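## Task

Each yellow sponge sits above a lot number printed on the shelf edge. Find the sponge whose number is smallest anywhere in the storeroom and place it on the desk. All other yellow sponges must remain on their own shelves. The robot must not tip over or finish leaning, or the task fails. The sponge must rest on the desk by itself at the end, not only because the robot is holding it.

## Robot and tools

ROBOT. A Hello Robot Stretch 3 with a single arm. It has a two-wheel differential base (0.33 m long, 0.34 m wide) that cannot slide sideways, a lift on a vertical mast, and a telescoping arm that reaches out to the robot's RIGHT. To move the gripper forward or back you drive the base. Turns in place pivot about the wheel-axle midpoint, 0.05 m behind the front edge. Stowed (arm in, wrist folded) the wrist pokes about 0.06 m past the right side and a spin sweeps a 0.28 m radius; an unfolded, level gripper reaches beyond that. Loose objects may occasionally get nudged by something else.

FRAMES. Base frame: origin on the floor between the drive wheels, x ahead, y to the left, z up. Odometry frame is the base frame as it was when the scene began. hand_pose is reported in the base frame at the point where closed fingertips meet; with all wrist joints at zero its x axis points up, y back along the arm toward the mast, z toward the rear.

TOOL execute_actions. Arguments: actions (a list holding one action, or empty to just read state and images) and cameras (list of head_camera, nav_camera, wrist_camera or all; omitted/null/all gives every camera, [] gives none). An action may contain:
- base: exactly one relative command. translate_m: metres, -1 to 1, an offset straight ahead (positive) or back from where the base last reported itself. rotate_rad: radians, -3.2 to 3.2, an in-place turn, positive = counter-clockwise/left.
- joints: a dict of absolute targets by name. lift_m 0 to 1.1 (arm height); arm_m 0 to 0.52 (extension); wrist_yaw_rad -1.345 to 4.42 (0 along the arm, positive toward the front, 3.0 folded over the base); wrist_pitch_rad -1.57 to 0.451 (0 level, negative tips fingers down); wrist_roll_rad -2.911 to 2.911 (0 fingers side by side); gripper_m -0.089 to 0.179 (larger is wider; actual fingertip gap is about 0.007 m less when nearly shut and 0.025 m less when fully open, zero below 0.007); head_pan_rad -3.953 to 1.73 (0 ahead, positive left, -1.57 looks along the arm); head_tilt_rad -1.53 to 0.419 (negative looks down). Done tolerances: ±0.004 for lift, arm, gripper; ±0.02 for yaw, roll, head; ±0.05 for pitch.
- contact_limits: {arm_m: effort percent 1-100}; the arm stops with contact_stop when its effort reaches that level (negative when retracting) and holds no harder than that until the next action. Too small a value halts it immediately; values above the maximum are clipped.
All motions of one action start together; no action runs past 15 s. A joint or the base not mentioned may still be driving toward an earlier target without the status showing it. Bad keys or out-of-range numbers reject the whole call. If a result reports a stop, later execute_actions, wait and finished_scene calls in that same reply are skipped.

Other tools: wait(seconds 0-10) lets time pass with no new command and returns state and images. zoom_image(camera, region [x0, y0, x1, y1] in pixels, top-left origin, at most 504 x 504) magnifies part of that camera's latest full image. finished_scene(scene 1 or 2) ends that scene irreversibly after the last command has been held, and reports success and the next task. Answering without any tool call ends everything.

RESULTS. pictures lists image order. joint_positions gives current joint values. base_status / joint_status: done (for the base, the wheels turned the commanded amount, slip included), off_target (stopped short, may still push), contact_stop, time_out, torque_fault (old target dropped; joint then holds, unless slack or off). on_its_own covers uncommanded behaviour; "held at" is a held target, not a position. motor_effort is percent of max, positive toward higher joint values, peak in brackets; readings have bias and noise, and a maxed motor can read well under 100. Positive wheel effort pushes forward. lidar_m: 12 distances in m from the base origin, 30-degree sectors starting straight ahead and going counter-clockwise (4th left, 7th behind, 10th right), "-" for nothing; scan plane 0.17 m up, range 0.15-12 m, blind to glass and to tabletops, partly blocked by the mast and by robot parts when the lift is low. wrist_depth_mm (45-1000) and head_depth_mm (280-4000, image sideways) are 7x7 median depth grids from top left. base_odometry counts wheel turns only; heading -3.142 to 3.142, positive left. turned_by_wheels and turned_by_imu give turn since the last result. base_tilt in degrees, forward/right positive, with a fixed bias up to ~4 degrees.

CAMERAS. head_camera (896x504 pinhole) and nav_camera (672x504 fisheye) ride on the head and follow head pan/tilt; wrist_camera (644x364) is on the gripper. Calibration gives K, distortion D and T_world_to_cam mapping base-frame points into each camera; expect small per-scene errors, larger for the wrist camera.

SPEED. Full base speed (0.30 m/s, 1.9 rad/s) only when stowed: lift_m under 0.30, arm_m under 0.03, wrist_yaw_rad over 2.54; otherwise 0.10 m/s and 0.63 rad/s. While you think, the robot keeps its last command and the world continues.

GRIPPING. Close to a gripper_m below the object's width to grasp (lower squeezes more); open to at least 0.02 above the contact value to let go. Neither the reading nor done proves a grasp. Over-squeezing trips a stall guard that weakens grip; send a new value to re-squeeze.

HAZARDS. Fold or unfold the wrist only with lift_m 0.32-0.95, wrist_pitch_rad -0.4 and roll near 0; once folded the lift may go down to 0.25. With yaw below -0.4 keep pitch at -0.5 or lower. Lift and arm go slack after a contact_stop (loads may sink; closing on a surface lifts a slack lift); base, wrist and head have no contact stop and keep pushing. Long hard pushing turns a wrist servo off for 10 s. The robot can tip if the arm pushes something rigid with the gripper above ~0.45 m, on a repeated push, when driving while holding or pushing a fixed object, or when snagging furniture, especially reversing. If it leans, back out in small steps, free the gripper, and if needed drop lift_m to about 0.2. Avoid drops, slips, slams, hard hits and strong pushes.

Each tool is called after "Call:" as name([rows], argument=value, ...), one row to a line, values as JSON.

## Session

Call:
execute_actions(actions=[])

Scene clock: 0.00 s.
base_odometry: x=+0.000 y=+0.000 heading=+0.000 (m, m, rad; odometry frame)
turned_by_wheels: +0.000 (rad since the last result)
turned_by_imu: +0.000 (rad since the last result)
base_tilt: forward=+0.1 right=-0.6 (deg)
lidar_m: 0.94 1.23 1.14 1.59 1.54 1.21 1.49 3.17 1.19 0.79 0.73 0.74
head_depth_mm: 809 807 805 801 800 800 796 / 895 892 888 890 883 884 878 / 1052 1001 996 992 982 981 978 / 1882 1129 1128 1129 1119 1117 1115 / 1810 1265 1267 1259 1255 1258 1276 / 1726 1344 1396 1383 1334 1369 1302 / 1571 1493 1564 1575 1536 1570 1357
base_status: not commanded
joint_positions: lift_m=+0.463 arm_m=-0.002 wrist_yaw_rad=+2.832 wrist_pitch_rad=-0.622 wrist_roll_rad=-0.007 gripper_m=+0.037 head_pan_rad=+0.008 head_tilt_rad=-0.021
joint_status: not commanded
motor_effort: left_wheel=+0 right_wheel=-1 lift_m=+23 arm_m=-1 wrist_yaw_rad=-1 wrist_pitch_rad=+5 wrist_roll_rad=+0 gripper_m=+0 head_pan_rad=+0 head_tilt_rad=+1 (%)
hand_pose: x=+0.0379 y=+0.0425 z=+0.4331 quat_wxyz=(+0.318, +0.696, +0.111, +0.634) (m; base frame)
wrist_depth_mm: - - - - - - - / - - - - - - - / - - - - 968 934 900 / 846 - 819 817 816 766 768 / 720 - 715 708 708 664 667 / 624 620 - 604 615 593 586 / 566 551 - 540 522 529 521
pictures: head_camera (sideways: a quarter turn clockwise sets it upright), nav_camera (sideways: a quarter turn counterclockwise sets it upright), wrist_camera
Images, in order (width x height): head_camera 896x504, nav_camera 672x504, wrist_camera 644x364.

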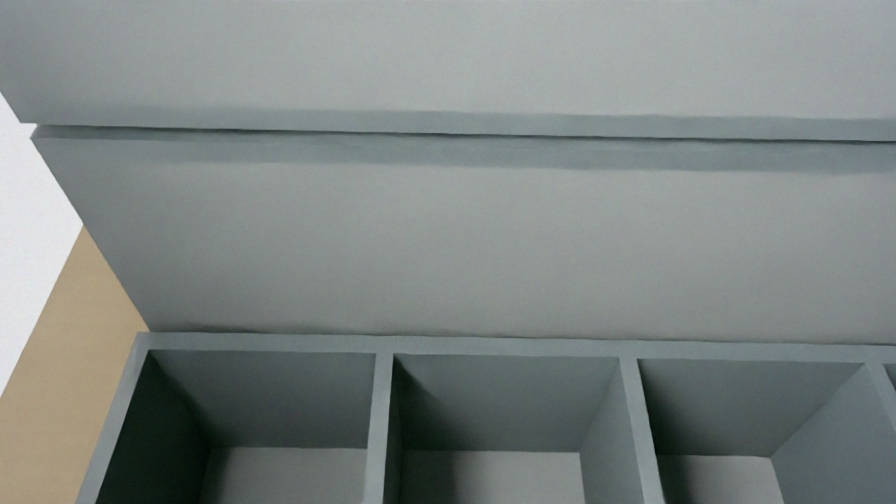

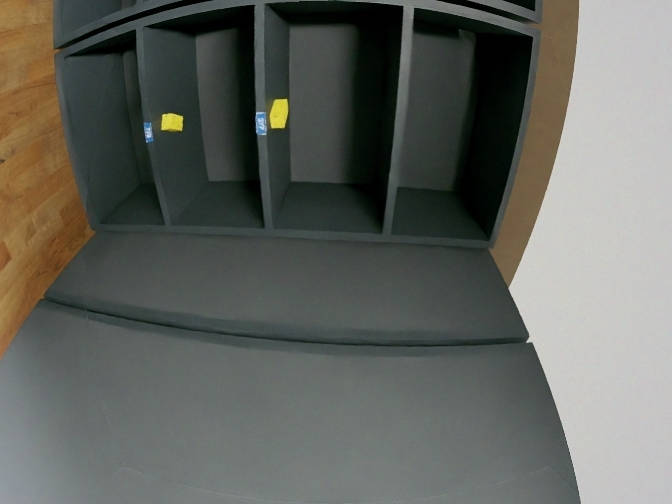

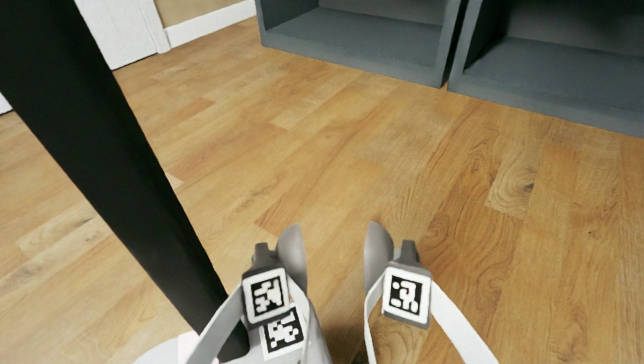

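Call:
execute_actions([
  {"joints":{"head_pan_rad":0.7,"head_tilt_rad":-0.35}},
], cameras=["head_camera","nav_camera"])

Call:
execute_actions([
  {"joints":{"head_pan_rad":1.7,"head_tilt_rad":-0.35}},
], cameras=["head_camera","nav_camera"])

Call:
execute_actions([
  {"joints":{"head_pan_rad":-3.2,"head_tilt_rad":-0.35}},
], cameras=["nav_camera"])

Call:
execute_actions([
  {"joints":{"head_pan_rad":-1.7,"head_tilt_rad":-0.35}},
], cameras=["nav_camera"])

Scene clock: 11.67 s.
base_odometry: x=+0.000 y=+0.000 heading=+0.000 (m, m, rad; odometry frame)
turned_by_wheels: +0.000 (rad since the last result)
turned_by_imu: -0.001 (rad since the last result)
base_tilt: forward=+0.1 right=-0.6 (deg)
lidar_m: 0.94 1.23 1.14 1.59 1.54 1.21 1.49 3.17 1.19 0.79 0.73 0.74
head_depth_mm: 1356 1435 1519 1620 1569 1703 1450 / 1355 1428 1505 1622 1557 1706 1439 / 1353 1438 1504 1623 1550 1743 1441 / 1350 1435 1510 1640 1541 1722 1439 / 1327 1235 1498 1290 1403 1613 1428 / 966 1022 1095 1167 1258 1342 1419 / 1360 1442 1514 1625 1511 1729 1447
base_status: not commanded
joint_positions: lift_m=+0.463 arm_m=-0.002 wrist_yaw_rad=+2.832 wrist_pitch_rad=-0.622 wrist_roll_rad=-0.007 gripper_m=+0.037 head_pan_rad=+0.693 head_tilt_rad=-0.346
joint_status: all done
motor_effort: left_wheel=+0(0) right_wheel=-1(1) lift_m=+23(24) arm_m=-1(1) wrist_yaw_rad=+0(0) wrist_pitch_rad=+5(5) wrist_roll_rad=+0(0) gripper_m=+0(0) head_pan_rad=+5(41) head_tilt_rad=-1(16) (%)
hand_pose: x=+0.0379 y=+0.0425 z=+0.4331 quat_wxyz=(+0.318, +0.696, +0.111, +0.634) (m; base frame)
wrist_depth_mm: - - - - - - - / - - - - - - - / - - - - 974 938 892 / 830 - 820 833 802 806 779 / 732 - 715 702 708 686 657 / 627 627 - 606 610 596 591 / 560 566 - 542 525 532 519
pictures: head_camera (sideways: a quarter turn clockwise sets it upright), nav_camera (sideways: a quarter turn counterclockwise sets it upright)
camera_calibration (this result's frames):
head_camera: T_world_to_cam=[[-0.24832, -0.228811, -0.941267, 1.24453], [-0.613101, 0.789429, -0.0301554, 0.0480408], [0.749963, 0.569604, -0.336315, 0.392294], [0, 0, 0, 1]] pos_world=[0.0442899, 0.0233849, 1.30482]
nav_camera: T_world_to_cam=[[0.257528, 0.275376, 0.9262, -1.168], [0.648787, -0.759611, 0.0454522, -0.00954819], [0.716069, 0.589201, -0.374282, 0.433099], [0, 0, 0, 1]] pos_world=[-0.00314214, 0.0592024, 1.24433]
Images, in order (width x height): head_camera 896x504, nav_camera 672x504.

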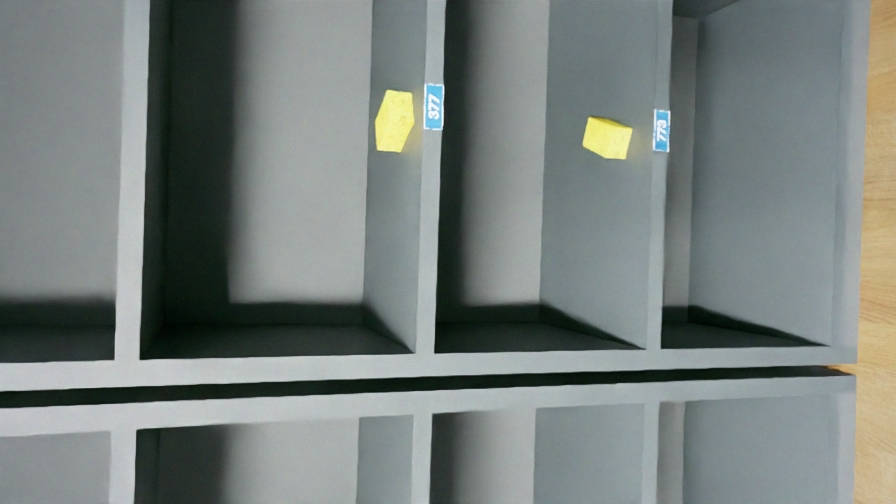

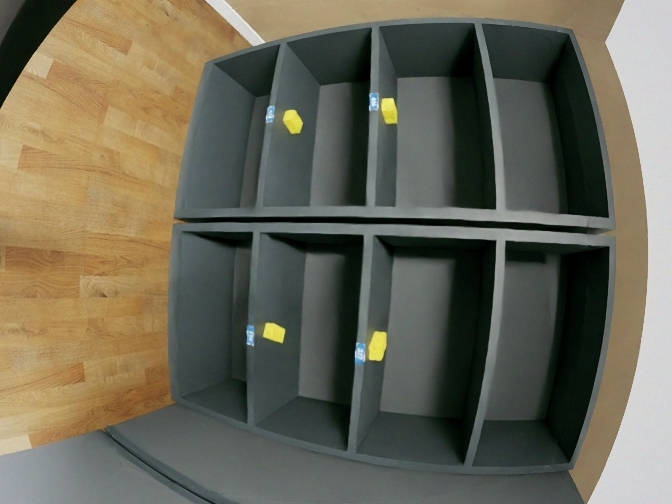

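Scene clock: 12.77 s.
base_odometry: x=+0.000 y=+0.000 heading=+0.000 (m, m, rad; odometry frame)
turned_by_wheels: +0.000 (rad since the last result)
turned_by_imu: +0.000 (rad since the last result)
base_tilt: forward=+0.1 right=-0.5 (deg)
lidar_m: 0.94 1.22 1.14 1.59 1.53 1.20 1.49 3.16 1.19 0.79 0.73 0.74
head_depth_mm: 1361 1462 1570 1728 1662 1827 1537 / 1810 1893 1974 1662 1747 1809 1530 / 1703 1808 1936 2084 2259 1929 1530 / 1602 1703 1804 1928 2082 1908 1522 / 1490 1563 1666 1780 1892 1919 1515 / 1407 1492 1576 1672 1789 1832 1497 / 1345 1404 1481 1563 1663 1761 1509
base_status: not commanded
joint_positions: lift_m=+0.463 arm_m=-0.002 wrist_yaw_rad=+2.832 wrist_pitch_rad=-0.622 wrist_roll_rad=-0.007 gripper_m=+0.037 head_pan_rad=+1.693 head_tilt_rad=-0.346
joint_status: all done
motor_effort: left_wheel=+0(0) right_wheel=-1(1) lift_m=+24(23) arm_m=-1(1) wrist_yaw_rad=+0(0) wrist_pitch_rad=+5(5) wrist_roll_rad=+0(0) gripper_m=+0(0) head_pan_rad=+5(41) head_tilt_rad=-1(0) (%)
hand_pose: x=+0.0379 y=+0.0425 z=+0.4331 quat_wxyz=(+0.318, +0.696, +0.111, +0.634) (m; base frame)
wrist_depth_mm: - - - - - - - / - - - - - - - / - - - - 958 926 876 / 835 - 813 806 797 799 771 / 727 - 715 715 701 675 664 / 646 641 - 598 619 588 581 / 550 565 - 536 526 530 515
pictures: head_camera (sideways: a quarter turn clockwise sets it upright), nav_camera (sideways: a quarter turn counterclockwise sets it upright)
camera_calibration (this result's frames):
head_camera: T_world_to_cam=[[0.058386, -0.33272, -0.941217, 1.24259], [-0.995541, -0.0893798, -0.0301602, 0.0503799], [-0.0740909, 0.938781, -0.336455, 0.397502], [0, 0, 0, 1]] pos_world=[0.00705643, 0.044771, 1.30481]
nav_camera: T_world_to_cam=[[-0.092594, 0.365626, 0.926145, -1.16579], [0.989731, 0.135521, 0.0454501, -0.0116252], [-0.108894, 0.920843, -0.37442, 0.43831], [0, 0, 0, 1]] pos_world=[-0.0487096, 0.0242018, 1.24433]
Images, in order (width x height): head_camera 896x504, nav_camera 672x504.

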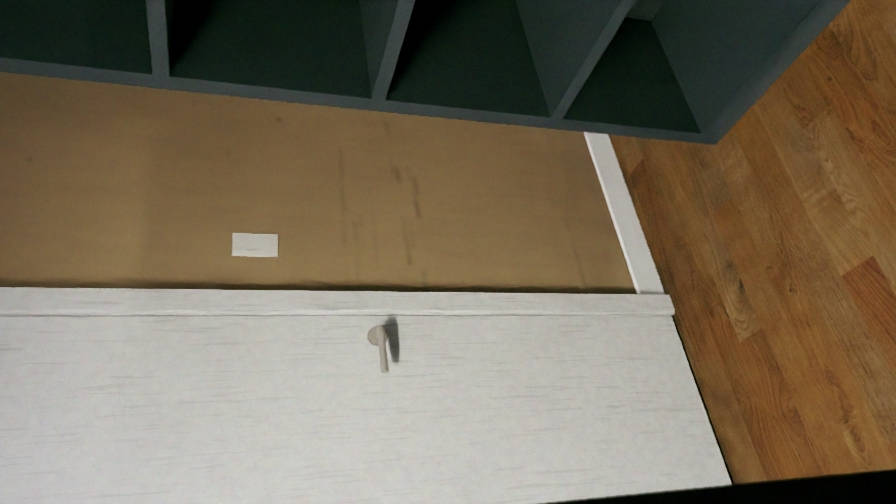

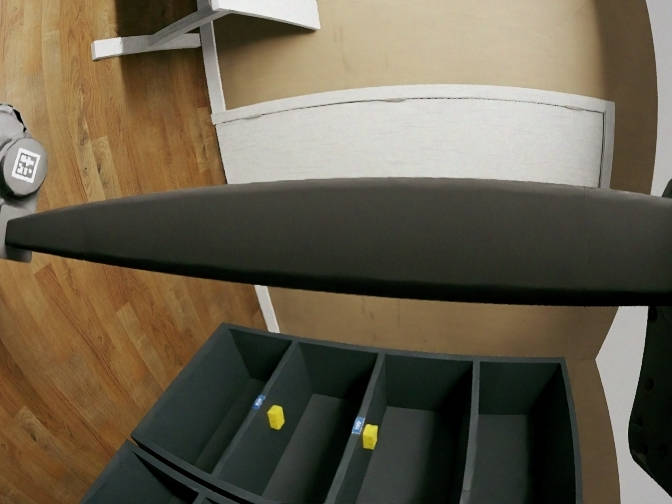

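Scene clock: 15.63 s.
base_odometry: x=+0.000 y=+0.000 heading=+0.000 (m, m, rad; odometry frame)
turned_by_wheels: +0.000 (rad since the last result)
turned_by_imu: +0.000 (rad since the last result)
base_tilt: forward=+0.1 right=-0.6 (deg)
lidar_m: 0.94 1.22 1.14 1.59 1.54 1.21 1.48 3.17 1.19 0.79 0.73 0.74
head_depth_mm: 1564 1635 1698 1707 1183 1345 1400 / 1692 1768 1847 1838 1177 1868 1531 / 1849 1949 2030 1837 1236 1859 1518 / 2065 2164 2260 1819 1467 1852 1509 / 2324 2441 2591 1795 2279 1909 1509 / 2642 2807 3059 1946 2434 1891 1509 / 2949 3122 3270 3349 2571 1894 1503
base_status: not commanded
joint_positions: lift_m=+0.463 arm_m=-0.002 wrist_yaw_rad=+2.832 wrist_pitch_rad=-0.622 wrist_roll_rad=-0.007 gripper_m=+0.037 head_pan_rad=-3.193 head_tilt_rad=-0.346
joint_status: all done
motor_effort: left_wheel=+0(1) right_wheel=-1(1) lift_m=+24(24) arm_m=-1(1) wrist_yaw_rad=+0(0) wrist_pitch_rad=+5(5) wrist_roll_rad=+0(0) gripper_m=+0(0) head_pan_rad=-2(40) head_tilt_rad=-2(3) (%)
hand_pose: x=+0.0379 y=+0.0425 z=+0.4331 quat_wxyz=(+0.318, +0.696, +0.111, +0.634) (m; base frame)
wrist_depth_mm: - - - - - - - / - - - - - - - / - - - - 979 957 890 / 839 - 836 833 788 782 777 / 735 - 717 698 695 679 671 / 631 619 - 610 596 598 582 / 566 566 - 540 522 531 522
pictures: nav_camera (sideways: a quarter turn counterclockwise sets it upright)
camera_calibration (this result's frames):
nav_camera: T_world_to_cam=[[-0.3763, -0.02821, 0.926068, -1.16396], [0.0370068, 0.998281, 0.0454472, -0.00580982], [-0.925759, 0.0513726, -0.374609, 0.44354], [0, 0, 0, 1]] pos_world=[-0.0271707, -0.0498212, 1.24432]
Images, in order (width x height): nav_camera 672x504.

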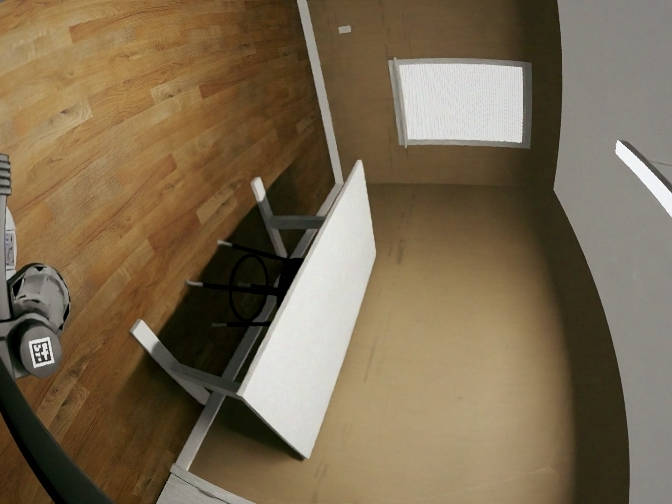

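Scene clock: 16.97 s.
base_odometry: x=+0.000 y=+0.000 heading=+0.000 (m, m, rad; odometry frame)
turned_by_wheels: +0.000 (rad since the last result)
turned_by_imu: +0.000 (rad since the last result)
base_tilt: forward=+0.1 right=-0.6 (deg)
lidar_m: 0.94 1.22 1.14 1.58 1.53 1.21 1.49 3.17 1.19 0.79 0.73 0.74
head_depth_mm: 1295 1416 1562 1736 1982 1941 1534 / 1136 1218 1324 1467 1617 1763 1524 / 1002 1077 1161 1259 1368 1511 1515 / 898 954 1029 1097 1182 1293 1391 / 821 865 917 978 1047 1126 1221 / 752 792 834 880 937 1001 1069 / 692 726 761 802 848 899 954
base_status: not commanded
joint_positions: lift_m=+0.463 arm_m=-0.002 wrist_yaw_rad=+2.832 wrist_pitch_rad=-0.622 wrist_roll_rad=-0.007 gripper_m=+0.037 head_pan_rad=-1.707 head_tilt_rad=-0.346
joint_status: all done
motor_effort: left_wheel=+1(0) right_wheel=-1(1) lift_m=+24(23) arm_m=-1(1) wrist_yaw_rad=+0(0) wrist_pitch_rad=+5(5) wrist_roll_rad=+0(0) gripper_m=+0(1) head_pan_rad=+4(40) head_tilt_rad=-2(2) (%)
hand_pose: x=+0.0379 y=+0.0425 z=+0.4331 quat_wxyz=(+0.318, +0.696, +0.111, +0.634) (m; base frame)
wrist_depth_mm: - - - - - - - / - - - - - - - / - - - - 948 943 894 / 866 - 824 815 781 808 781 / 720 - 701 697 710 684 666 / 631 614 - 620 625 593 588 / 556 564 - 540 524 536 524
pictures: nav_camera (sideways: a quarter turn counterclockwise sets it upright)
camera_calibration (this result's frames):
nav_camera: T_world_to_cam=[[-0.00393911, -0.377335, 0.926068, -1.16623], [-0.991503, 0.121888, 0.0454472, 0.000464108], [-0.130026, -0.91802, -0.374609, 0.438686], [0, 0, 0, 1]] pos_world=[0.0529068, -0.0373928, 1.24432]
Images, in order (width x height): nav_camera 672x504.

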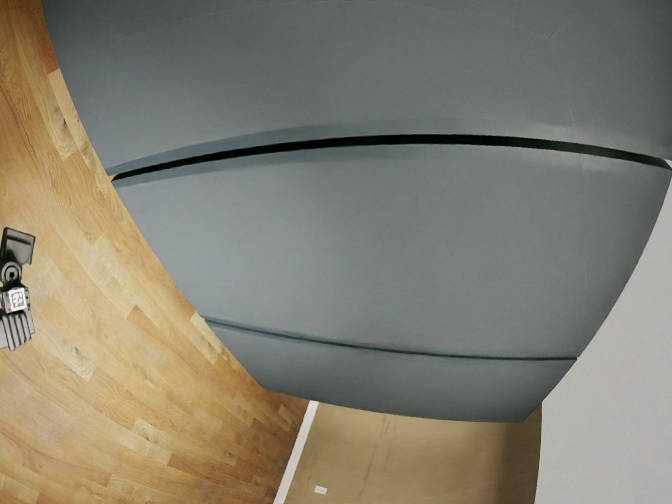

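Call:
execute_actions([
  {"joints":{"head_pan_rad":0.35,"head_tilt_rad":-0.45,"lift_m":0.28,"wrist_yaw_rad":3.0,"wrist_pitch_rad":-0.4}},
], cameras=["head_camera"])

Scene clock: 23.93 s.
base_odometry: x=+0.000 y=+0.000 heading=+0.000 (m, m, rad; odometry frame)
turned_by_wheels: +0.000 (rad since the last result)
turned_by_imu: -0.001 (rad since the last result)
base_tilt: forward=+0.1 right=-0.5 (deg)
lidar_m: 0.94 1.22 1.14 1.59 1.53 1.20 1.48 3.17 1.19 0.79 0.73 0.74
head_depth_mm: 1058 1087 1120 1159 1205 1248 1300 / 1107 1203 1269 1352 1455 1514 1399 / 1313 1424 1425 1576 1557 1635 1404 / 1384 1531 1478 1759 1865 1619 1398 / 1351 1477 1438 1689 1485 1611 1396 / 1298 1434 1404 1635 1482 1587 1391 / 1266 1382 1387 1582 1402 1586 1391
base_status: not commanded
joint_positions: lift_m=+0.280 arm_m=-0.002 wrist_yaw_rad=+2.998 wrist_pitch_rad=-0.420 wrist_roll_rad=-0.007 gripper_m=+0.037 head_pan_rad=+0.343 head_tilt_rad=-0.445
joint_status: all done
motor_effort: left_wheel=+1(1) right_wheel=-1(1) lift_m=+19(22) arm_m=-1(1) wrist_yaw_rad=+2(0) wrist_pitch_rad=+9(9) wrist_roll_rad=+0(0) gripper_m=+0(1) head_pan_rad=+4(42) head_tilt_rad=-1(9) (%)
hand_pose: x=+0.0109 y=+0.0794 z=+0.2926 quat_wxyz=(+0.196, +0.698, +0.098, +0.682) (m; base frame)
wrist_depth_mm: - - - - - - - / - - - - - - - / - - - - - 954 871 / 808 789 780 761 748 732 727 / 647 625 629 608 624 591 580 / 526 523 - 527 515 490 483 / 451 - - - 414 423 418
pictures: head_camera (sideways: a quarter turn clockwise sets it upright)
camera_calibration (this result's frames):
head_camera: T_world_to_cam=[[-0.397784, -0.16052, -0.903328, 1.19593], [-0.308233, 0.950731, -0.0332114, 0.0501555], [0.864153, 0.265225, -0.427663, 0.510473], [0, 0, 0, 1]] pos_world=[0.050055, 0.0088959, 1.30029]
Images, in order (width x height): head_camera 896x504.

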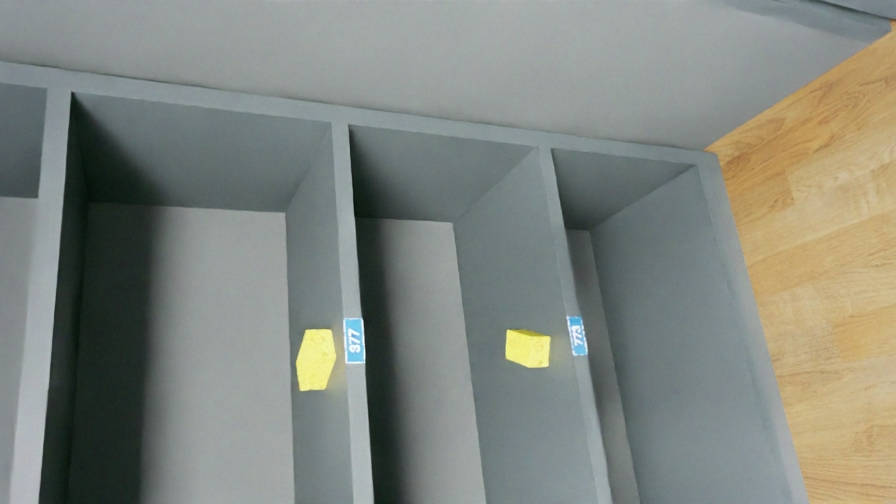

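Call:
zoom_image(camera="head_camera", region=[280, 280, 620, 420])

Call:
execute_actions([
  {"base":{"rotate_rad":-2.3},"joints":{"head_pan_rad":0.9,"head_tilt_rad":-0.3}},
], cameras=[])

Call:
execute_actions([
  {"base":{"translate_m":1}},
], cameras=[])

Call:
execute_actions([
  {"base":{"translate_m":1}},
], cameras=["nav_camera"])

Region (280, 280, 620, 420) of head_camera's 896x504 image, scaled by 1.482, with more detail than that image has; it fills the top 208 rows of this view, and the rest is white.

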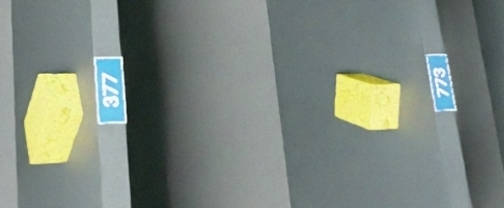

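Scene clock: 34.23 s.
base_odometry: x=+0.000 y=+0.000 heading=-2.300 (m, m, rad; odometry frame)
turned_by_wheels: -2.300 (rad since the last result)
turned_by_imu: -2.270 (rad since the last result)
base_tilt: forward=+0.1 right=-0.6 (deg)
lidar_m: 1.68 0.89 0.74 0.73 0.82 1.31 1.14 1.59 1.55 1.21 1.49 2.02
head_depth_mm: 854 910 972 1053 1138 1240 1356 / 803 850 911 973 1046 1131 1233 / 754 797 847 903 966 1041 1123 / 711 752 796 845 902 964 1033 / 677 710 748 793 844 899 961 / 645 677 711 751 791 839 893 / 611 640 672 706 747 786 835
base_status: done
joint_positions: lift_m=+0.280 arm_m=-0.002 wrist_yaw_rad=+2.998 wrist_pitch_rad=-0.419 wrist_roll_rad=-0.007 gripper_m=+0.037 head_pan_rad=+0.893 head_tilt_rad=-0.310
joint_status: all done
motor_effort: left_wheel=+2(11) right_wheel=-3(8) lift_m=+19(18) arm_m=-1(1) wrist_yaw_rad=+1(1) wrist_pitch_rad=+9(9) wrist_roll_rad=+0(0) gripper_m=+1(0) head_pan_rad=+4(37) head_tilt_rad=+3(12) (%)
hand_pose: x=+0.0108 y=+0.0794 z=+0.2926 quat_wxyz=(+0.196, +0.698, +0.098, +0.682) (m; base frame)
wrist_depth_mm: 710 - 681 686 676 667 648 / 770 - 729 740 729 711 704 / 850 846 814 794 797 788 752 / 783 798 773 765 752 735 727 / 640 632 635 605 616 586 584 / 526 521 - 524 518 492 484 / 445 - - - 419 418 419
pictures: none
No camera images: the call's "cameras" was empty. Leave "cameras" out to get every camera's image.

Scene clock: 39.27 s.
base_odometry: x=-0.666 y=-0.746 heading=-2.300 (m, m, rad; odometry frame)
turned_by_wheels: +0.000 (rad since the last result)
turned_by_imu: +0.002 (rad since the last result)
base_tilt: forward=+0.2 right=-0.6 (deg)
lidar_m: 1.22 0.65 0.54 0.54 0.60 0.98 2.15 2.10 1.11 1.12 1.46 2.20
head_depth_mm: 614 653 702 754 817 888 972 / 574 610 651 696 748 812 883 / 541 572 608 647 692 747 805 / 513 539 570 605 647 692 740 / 495 522 551 584 612 653 698 / 461 483 508 537 567 601 642 / 440 460 482 507 534 566 598
base_status: done
joint_positions: lift_m=+0.280 arm_m=-0.002 wrist_yaw_rad=+2.999 wrist_pitch_rad=-0.419 wrist_roll_rad=-0.007 gripper_m=+0.037 head_pan_rad=+0.893 head_tilt_rad=-0.309
joint_status: not commanded
motor_effort: left_wheel=+2(9) right_wheel=-2(6) lift_m=+19(19) arm_m=-1(1) wrist_yaw_rad=+1(1) wrist_pitch_rad=+9(9) wrist_roll_rad=+0(0) gripper_m=+0(0) head_pan_rad=+4(4) head_tilt_rad=+4(4) (%)
hand_pose: x=+0.0107 y=+0.0795 z=+0.2927 quat_wxyz=(+0.196, +0.698, +0.098, +0.682) (m; base frame)
wrist_depth_mm: 536 - 517 507 501 506 498 / 584 - 566 555 552 541 532 / 617 636 618 607 600 586 575 / 697 690 664 669 658 655 639 / 628 624 627 615 619 582 582 / 523 516 - 520 508 481 486 / 449 - - - 421 424 416
pictures: none
No camera images: the call's "cameras" was empty. Leave "cameras" out to get every camera's image.

Scene clock: 44.30 s.
base_odometry: x=-1.332 y=-1.492 heading=-2.300 (m, m, rad; odometry frame)
turned_by_wheels: +0.000 (rad since the last result)
turned_by_imu: +0.002 (rad since the last result)
base_tilt: forward=+0.2 right=-0.5 (deg)
lidar_m: 1.20 1.35 0.34 0.34 0.38 0.62 3.16 1.69 1.48 1.96 1.45 1.21
head_depth_mm: 1429 1463 1506 1546 1599 1640 1581 / 1608 1661 1705 1766 1831 1877 1595 / 1830 1901 1981 2072 2156 2006 1572 / 1816 1915 2040 2168 2297 2006 1567 / 293 307 324 343 364 388 415 / 284 292 307 324 342 363 387 / - 283 291 306 323 341 362
base_status: done
joint_positions: lift_m=+0.280 arm_m=-0.002 wrist_yaw_rad=+2.999 wrist_pitch_rad=-0.419 wrist_roll_rad=-0.007 gripper_m=+0.037 head_pan_rad=+0.893 head_tilt_rad=-0.309
joint_status: not commanded
motor_effort: left_wheel=+2(9) right_wheel=-2(5) lift_m=+19(19) arm_m=-1(1) wrist_yaw_rad=+1(1) wrist_pitch_rad=+8(8) wrist_roll_rad=+1(0) gripper_m=+0(0) head_pan_rad=+4(4) head_tilt_rad=+3(4) (%)
hand_pose: x=+0.0107 y=+0.0795 z=+0.2927 quat_wxyz=(+0.196, +0.698, +0.098, +0.682) (m; base frame)
wrist_depth_mm: 355 - 343 339 331 342 - / 386 - 375 370 367 - - / 420 425 407 397 401 931 966 / 467 454 445 443 433 732 730 / 517 512 496 486 475 594 583 / 522 518 - 516 505 486 481 / 445 - - - 415 419 419
pictures: nav_camera (sideways: a quarter turn counterclockwise sets it upright)
camera_calibration (this result's frames):
nav_camera: T_world_to_cam=[[0.176456, 0.294926, 0.939086, -1.18432], [0.786, -0.616517, 0.0459307, -0.0110103], [0.592509, 0.730017, -0.3406, 0.39002], [0, 0, 0, 1]] pos_world=[-0.013456, 0.0577778, 1.24552]
Images, in order (width x height): nav_camera 672x504.

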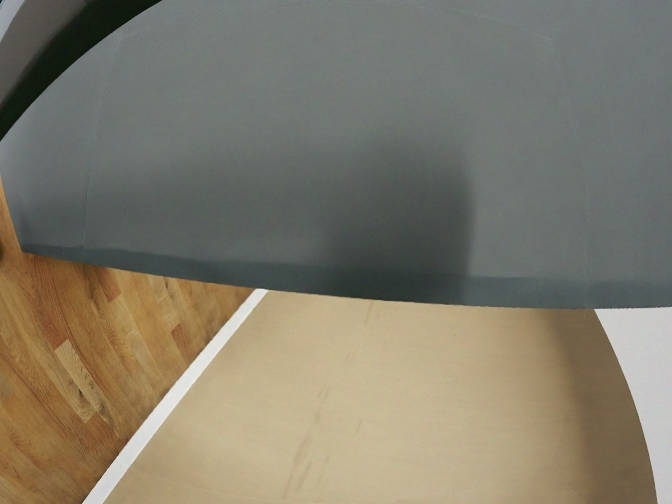

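Call:
execute_actions([
  {"base":{"translate_m":0.7}},
], cameras=[])

Call:
execute_actions([
  {"base":{"rotate_rad":1.37},"joints":{"head_pan_rad":1.2}},
], cameras=[])

Call:
execute_actions([
  {"base":{"translate_m":1}},
], cameras=["nav_camera","head_camera"])

Scene clock: 54.37 s.
base_odometry: x=-1.798 y=-2.014 heading=-2.300 (m, m, rad; odometry frame)
turned_by_wheels: +0.000 (rad since the last result)
turned_by_imu: +0.001 (rad since the last result)
base_tilt: forward=+0.1 right=-0.7 (deg)
lidar_m: 0.52 0.58 0.94 1.67 0.61 0.55 3.58 2.06 1.84 1.16 0.62 0.52
head_depth_mm: 589 606 621 642 662 682 707 / 666 686 707 732 757 784 812 / 761 787 818 851 889 928 972 / 894 933 976 1020 1070 1124 1188 / 1080 1136 1201 1264 1355 1450 1466 / 1364 1445 1561 1682 1797 1839 1571 / 1436 1508 1580 1652 1762 1833 1561
base_status: done
joint_positions: lift_m=+0.280 arm_m=-0.002 wrist_yaw_rad=+2.999 wrist_pitch_rad=-0.419 wrist_roll_rad=-0.007 gripper_m=+0.037 head_pan_rad=+0.893 head_tilt_rad=-0.309
joint_status: not commanded
motor_effort: left_wheel=+2(9) right_wheel=-2(4) lift_m=+19(19) arm_m=-1(1) wrist_yaw_rad=+1(1) wrist_pitch_rad=+8(8) wrist_roll_rad=+0(0) gripper_m=+0(0) head_pan_rad=+4(4) head_tilt_rad=+3(3) (%)
hand_pose: x=+0.0107 y=+0.0795 z=+0.2927 quat_wxyz=(+0.196, +0.698, +0.098, +0.682) (m; base frame)
wrist_depth_mm: 523 - - - - 933 605 / 543 - - - - 940 617 / 549 665 - - - 858 615 / 533 669 792 758 750 728 591 / 544 626 614 603 632 601 566 / 509 519 - 520 506 496 486 / 446 - - - 416 420 416
pictures: none
No camera images: the call's "cameras" was empty. Leave "cameras" out to get every camera's image.

Scene clock: 56.67 s.
base_odometry: x=-1.798 y=-2.014 heading=-0.930 (m, m, rad; odometry frame)
turned_by_wheels: +1.370 (rad since the last result)
turned_by_imu: +1.350 (rad since the last result)
base_tilt: forward=+0.0 right=-0.6 (deg)
lidar_m: 1.67 0.72 0.55 0.80 2.29 1.85 2.01 0.73 0.54 0.52 0.54 0.74
head_depth_mm: 521 553 590 632 680 737 802 / 496 524 559 597 640 691 746 / 474 501 532 566 606 649 700 / 454 479 506 537 572 612 657 / 508 535 566 599 637 681 727 / 708 763 827 904 996 1097 1218 / 1173 1338 1560 1829 2232 1910 1557
base_status: done
joint_positions: lift_m=+0.280 arm_m=-0.002 wrist_yaw_rad=+2.999 wrist_pitch_rad=-0.419 wrist_roll_rad=-0.007 gripper_m=+0.037 head_pan_rad=+1.193 head_tilt_rad=-0.309
joint_status: all done
motor_effort: left_wheel=-1(7) right_wheel=+1(7) lift_m=+19(19) arm_m=-1(1) wrist_yaw_rad=+1(1) wrist_pitch_rad=+8(8) wrist_roll_rad=+0(0) gripper_m=+0(1) head_pan_rad=+5(27) head_tilt_rad=+4(3) (%)
hand_pose: x=+0.0107 y=+0.0795 z=+0.2927 quat_wxyz=(+0.196, +0.698, +0.098, +0.682) (m; base frame)
wrist_depth_mm: - - - - 522 524 544 / - - - - 567 581 614 / - - - - 612 629 826 / 813 802 770 765 690 688 732 / 639 638 628 606 614 590 584 / 528 515 - 519 505 494 485 / 448 - - - 413 424 414
pictures: none
No camera images: the call's "cameras" was empty. Leave "cameras" out to get every camera's image.

Scene clock: 61.70 s.
base_odometry: x=-1.200 y=-2.815 heading=-0.930 (m, m, rad; odometry frame)
turned_by_wheels: +0.000 (rad since the last result)
turned_by_imu: +0.001 (rad since the last result)
base_tilt: forward=+0.1 right=-0.6 (deg)
lidar_m: 0.67 0.69 0.95 1.43 0.63 0.72 2.01 0.73 0.54 0.52 0.54 0.69
head_depth_mm: 876 893 914 942 966 991 1018 / 1009 1036 1064 1095 1131 1161 1200 / 1193 1227 1274 1316 1365 1415 1454 / 1461 1517 1584 1640 1719 1801 1565 / 1880 1983 2102 2224 2351 2014 1570 / 2650 2836 3084 3332 2757 1988 1562 / 3593 3826 - - 2741 1980 1554
base_status: done
joint_positions: lift_m=+0.280 arm_m=-0.002 wrist_yaw_rad=+2.999 wrist_pitch_rad=-0.419 wrist_roll_rad=-0.007 gripper_m=+0.037 head_pan_rad=+1.193 head_tilt_rad=-0.309
joint_status: not commanded
motor_effort: left_wheel=-2(6) right_wheel=+1(6) lift_m=+19(19) arm_m=-1(1) wrist_yaw_rad=+1(1) wrist_pitch_rad=+8(8) wrist_roll_rad=+0(0) gripper_m=+0(0) head_pan_rad=+4(4) head_tilt_rad=+3(3) (%)
hand_pose: x=+0.0107 y=+0.0795 z=+0.2927 quat_wxyz=(+0.196, +0.698, +0.098, +0.682) (m; base frame)
wrist_depth_mm: 462 - - - - 887 660 / 486 - - - - 892 643 / 507 902 - - - 855 655 / 556 617 777 769 761 751 650 / 601 606 628 611 622 584 580 / 531 524 - 524 512 490 484 / 447 - - - 417 419 423
pictures: head_camera (sideways: a quarter turn clockwise sets it upright), nav_camera (sideways: a quarter turn counterclockwise sets it upright)
camera_calibration (this result's frames):
head_camera: T_world_to_cam=[[-0.0954665, -0.288029, -0.952851, 1.25872], [-0.916271, 0.39951, -0.0289629, 0.048339], [0.389016, 0.870305, -0.302052, 0.349904], [0, 0, 0, 1]] pos_world=[0.0283391, 0.0387133, 1.30647]
nav_camera: T_world_to_cam=[[0.0813984, 0.333788, 0.939127, -1.18379], [0.933062, -0.356771, 0.0459322, -0.0119094], [0.350385, 0.872525, -0.340485, 0.391347], [0, 0, 0, 1]] pos_world=[-0.0296511, 0.049427, 1.24553]
Images, in order (width x height): head_camera 896x504, nav_camera 672x504.

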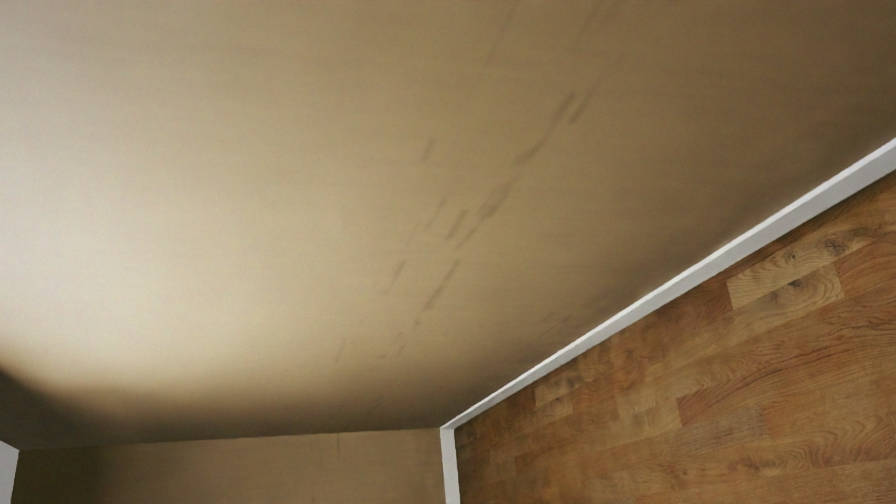

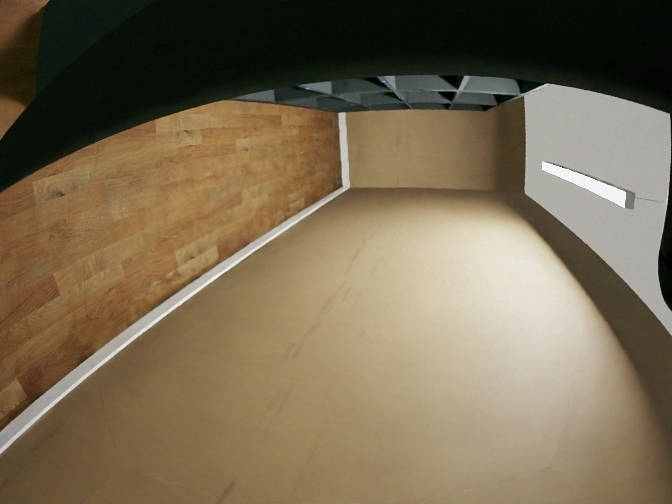

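Aisle about 1.1 wide. Enter it.

Call:
execute_actions([
  {"base":{"translate_m":0.2}},
], cameras=[])

Call:
execute_actions([
  {"base":{"rotate_rad":1.59},"joints":{"head_pan_rad":1.0,"head_tilt_rad":-0.5}},
], cameras=[])

Call:
execute_actions([
  {"base":{"translate_m":1}},
], cameras=["nav_camera","head_camera"])

Call:
execute_actions([
  {"base":{"translate_m":1}},
], cameras=["nav_camera","head_camera"])

Scene clock: 70.40 s.
base_odometry: x=-1.081 y=-2.976 heading=-0.930 (m, m, rad; odometry frame)
turned_by_wheels: +0.000 (rad since the last result)
turned_by_imu: -0.001 (rad since the last result)
base_tilt: forward=+0.1 right=-0.5 (deg)
lidar_m: 0.47 0.49 0.67 1.86 1.41 0.74 2.01 0.74 0.54 0.52 0.54 0.49
head_depth_mm: 603 616 630 646 660 681 698 / 694 712 733 753 779 802 830 / 819 846 875 907 938 970 1017 / 1002 1044 1089 1134 1187 1248 1307 / 1289 1359 1439 1525 1621 1727 1548 / 1804 1953 2127 2331 2436 1987 1551 / 3022 3482 3879 3925 2748 1992 1554
base_status: done
joint_positions: lift_m=+0.280 arm_m=-0.002 wrist_yaw_rad=+2.999 wrist_pitch_rad=-0.419 wrist_roll_rad=-0.007 gripper_m=+0.037 head_pan_rad=+1.193 head_tilt_rad=-0.309
joint_status: not commanded
motor_effort: left_wheel=-2(7) right_wheel=+1(6) lift_m=+19(19) arm_m=-1(1) wrist_yaw_rad=+0(0) wrist_pitch_rad=+8(8) wrist_roll_rad=+0(0) gripper_m=+0(0) head_pan_rad=+4(4) head_tilt_rad=+4(3) (%)
hand_pose: x=+0.0107 y=+0.0795 z=+0.2927 quat_wxyz=(+0.196, +0.698, +0.098, +0.682) (m; base frame)
wrist_depth_mm: - - - - - 624 451 / - - - - - 642 459 / 957 964 - - 959 658 461 / 715 798 791 773 762 657 474 / 615 634 626 607 614 577 471 / 528 522 - 524 505 485 460 / 443 - - - 415 424 413
pictures: none
No camera images: the call's "cameras" was empty. Leave "cameras" out to get every camera's image.

Scene clock: 72.73 s.
base_odometry: x=-1.081 y=-2.976 heading=+0.660 (m, m, rad; odometry frame)
turned_by_wheels: +1.590 (rad since the last result)
turned_by_imu: +1.566 (rad since the last result)
base_tilt: forward=+0.2 right=-0.5 (deg)
lidar_m: 2.02 0.75 0.74 1.85 0.72 0.54 0.52 0.54 0.48 0.47 0.49 0.68
head_depth_mm: 1217 1342 1109 1625 1249 1568 1360 / 609 664 941 1474 1237 1468 1317 / 665 706 756 810 892 1010 1227 / 763 819 880 959 1055 1161 1255 / 891 970 1063 1181 1315 1487 1345 / 3049 3206 3549 2781 2054 1622 1348 / 2885 3060 3269 2822 2044 1622 1336
base_status: done
joint_positions: lift_m=+0.280 arm_m=-0.002 wrist_yaw_rad=+2.999 wrist_pitch_rad=-0.419 wrist_roll_rad=-0.007 gripper_m=+0.037 head_pan_rad=+1.007 head_tilt_rad=-0.495
joint_status: all done
motor_effort: left_wheel=-1(8) right_wheel=+1(8) lift_m=+19(19) arm_m=-2(2) wrist_yaw_rad=+0(0) wrist_pitch_rad=+8(8) wrist_roll_rad=+0(0) gripper_m=+0(0) head_pan_rad=-2(21) head_tilt_rad=-2(15) (%)
hand_pose: x=+0.0107 y=+0.0795 z=+0.2927 quat_wxyz=(+0.196, +0.698, +0.098, +0.682) (m; base frame)
wrist_depth_mm: 681 - - - - 695 - / 668 - - - - 702 - / 666 831 - - - 744 795 / 642 799 780 776 751 720 713 / 606 627 618 617 612 583 576 / 524 522 - 527 508 491 484 / 448 - - - 416 420 413
pictures: none
No camera images: the call's "cameras" was empty. Leave "cameras" out to get every camera's image.

Scene clock: 77.77 s.
base_odometry: x=-0.291 y=-2.363 heading=+0.660 (m, m, rad; odometry frame)
turned_by_wheels: +0.000 (rad since the last result)
turned_by_imu: +0.001 (rad since the last result)
base_tilt: forward=+0.2 right=-0.5 (deg)
lidar_m: 2.15 1.34 0.64 0.97 0.69 1.57 1.52 0.68 0.51 0.50 0.52 0.73
head_depth_mm: 1169 1299 1031 1549 1212 1518 1350 / 898 1208 1094 1459 1236 1411 1305 / 533 580 642 716 824 954 1233 / 558 599 648 678 782 875 1005 / 655 711 781 671 970 955 1164 / 789 877 923 666 1143 955 826 / 819 877 921 660 1091 950 784
base_status: done
joint_positions: lift_m=+0.280 arm_m=-0.002 wrist_yaw_rad=+2.999 wrist_pitch_rad=-0.419 wrist_roll_rad=-0.007 gripper_m=+0.037 head_pan_rad=+1.007 head_tilt_rad=-0.495
joint_status: not commanded
motor_effort: left_wheel=-2(5) right_wheel=+1(5) lift_m=+19(19) arm_m=-2(2) wrist_yaw_rad=+1(1) wrist_pitch_rad=+8(8) wrist_roll_rad=+0(0) gripper_m=+1(1) head_pan_rad=-2(3) head_tilt_rad=-2(2) (%)
hand_pose: x=+0.0107 y=+0.0795 z=+0.2927 quat_wxyz=(+0.196, +0.698, +0.098, +0.682) (m; base frame)
wrist_depth_mm: 602 - 854 886 860 549 - / 595 - 918 971 913 591 - / 592 741 872 864 777 653 798 / 611 662 638 656 683 683 695 / 614 634 630 609 611 591 585 / 529 519 - 516 517 482 489 / 444 - - - 416 423 418
pictures: head_camera (sideways: a quarter turn clockwise sets it upright), nav_camera (sideways: a quarter turn counterclockwise sets it upright)
camera_calibration (this result's frames):
head_camera: T_world_to_cam=[[-0.238127, -0.40937, -0.880745, 1.1655], [-0.829695, 0.557142, -0.0346348, 0.0551875], [0.504878, 0.722502, -0.472323, 0.570778], [0, 0, 0, 1]] pos_world=[0.0351523, 0.0339852, 1.29801]
nav_camera: T_world_to_cam=[[0.231076, 0.454265, 0.860376, -1.08196], [0.855353, -0.516269, 0.0428554, -0.00741901], [0.463653, 0.726023, -0.507854, 0.60845], [0, 0, 0, 1]] pos_world=[-0.0257484, 0.0459201, 1.24022]
Images, in order (width x height): head_camera 896x504, nav_camera 672x504.

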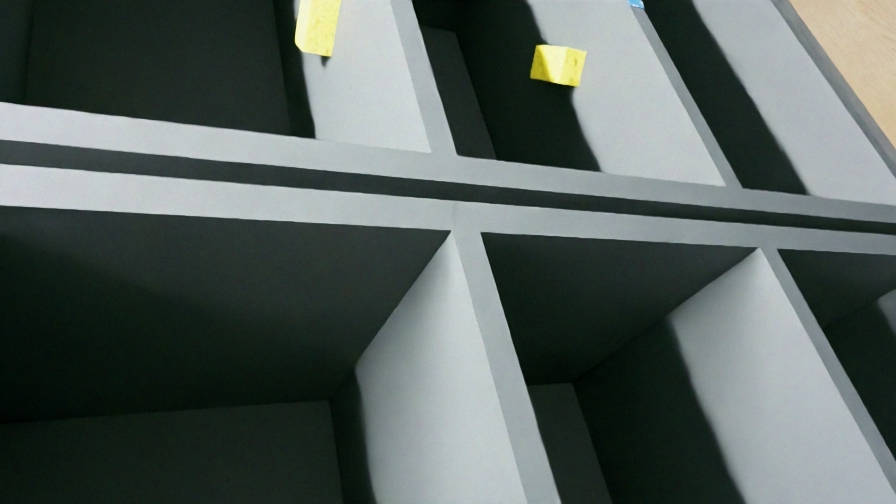

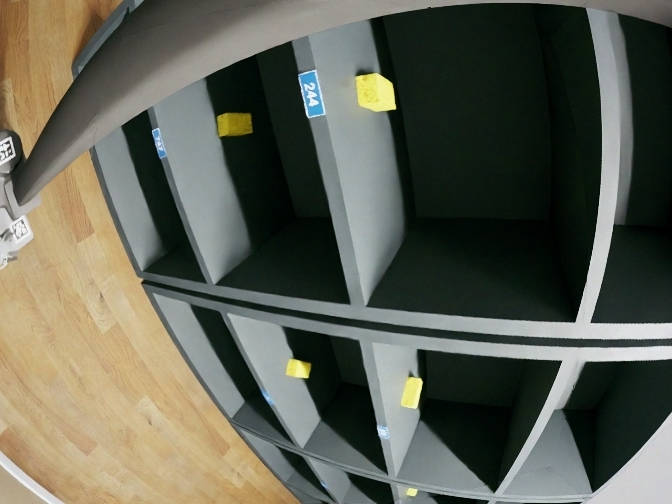

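Scene clock: 82.80 s.
base_odometry: x=+0.499 y=-1.750 heading=+0.660 (m, m, rad; odometry frame)
turned_by_wheels: +0.000 (rad since the last result)
turned_by_imu: +0.001 (rad since the last result)
base_tilt: forward=+0.1 right=-0.5 (deg)
lidar_m: 2.24 1.30 0.58 0.94 0.72 0.72 1.86 0.72 0.54 0.53 0.55 0.77
head_depth_mm: 1134 1258 971 1480 1246 1469 1335 / 1061 1166 1107 813 1208 1069 1277 / 504 544 601 681 1144 965 1273 / 474 513 561 618 693 786 896 / 536 583 639 639 778 878 852 / 649 719 807 665 999 952 788 / 779 840 896 662 1067 949 788
base_status: done
joint_positions: lift_m=+0.280 arm_m=-0.002 wrist_yaw_rad=+2.999 wrist_pitch_rad=-0.419 wrist_roll_rad=-0.007 gripper_m=+0.037 head_pan_rad=+1.007 head_tilt_rad=-0.495
joint_status: not commanded
motor_effort: left_wheel=-2(6) right_wheel=+1(6) lift_m=+19(19) arm_m=-1(2) wrist_yaw_rad=+0(0) wrist_pitch_rad=+8(8) wrist_roll_rad=+0(0) gripper_m=+0(0) head_pan_rad=-3(3) head_tilt_rad=-1(2) (%)
hand_pose: x=+0.0107 y=+0.0795 z=+0.2927 quat_wxyz=(+0.196, +0.698, +0.098, +0.682) (m; base frame)
wrist_depth_mm: 671 - 858 864 745 513 947 / 678 - 910 931 765 558 - / 665 837 865 857 748 626 772 / 641 658 639 645 648 665 693 / 595 600 613 605 616 579 577 / 531 523 - 520 515 487 491 / 448 - - - 417 426 417
pictures: head_camera (sideways: a quarter turn clockwise sets it upright), nav_camera (sideways: a quarter turn counterclockwise sets it upright)
camera_calibration (this result's frames):
head_camera: T_world_to_cam=[[-0.238133, -0.409372, -0.880743, 1.1655], [-0.82969, 0.557148, -0.034635, 0.0551876], [0.504883, 0.722496, -0.472327, 0.570783], [0, 0, 0, 1]] pos_world=[0.0351526, 0.0339849, 1.29801]
nav_camera: T_world_to_cam=[[0.231081, 0.454266, 0.860374, -1.08196], [0.855349, -0.516276, 0.0428553, -0.00741887], [0.463658, 0.726017, -0.507858, 0.608455], [0, 0, 0, 1]] pos_world=[-0.0257481, 0.0459201, 1.24022]
Images, in order (width x height): head_camera 896x504, nav_camera 672x504.

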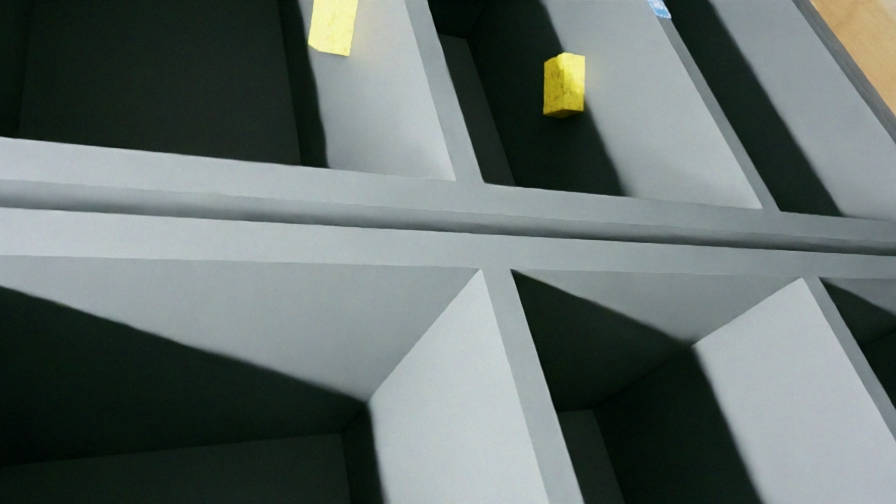

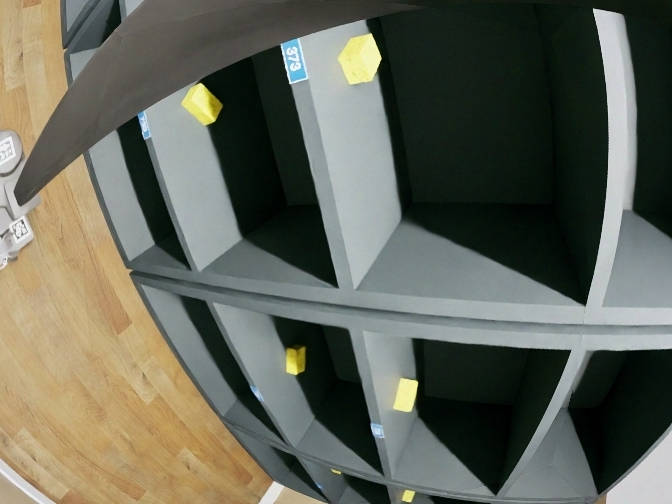

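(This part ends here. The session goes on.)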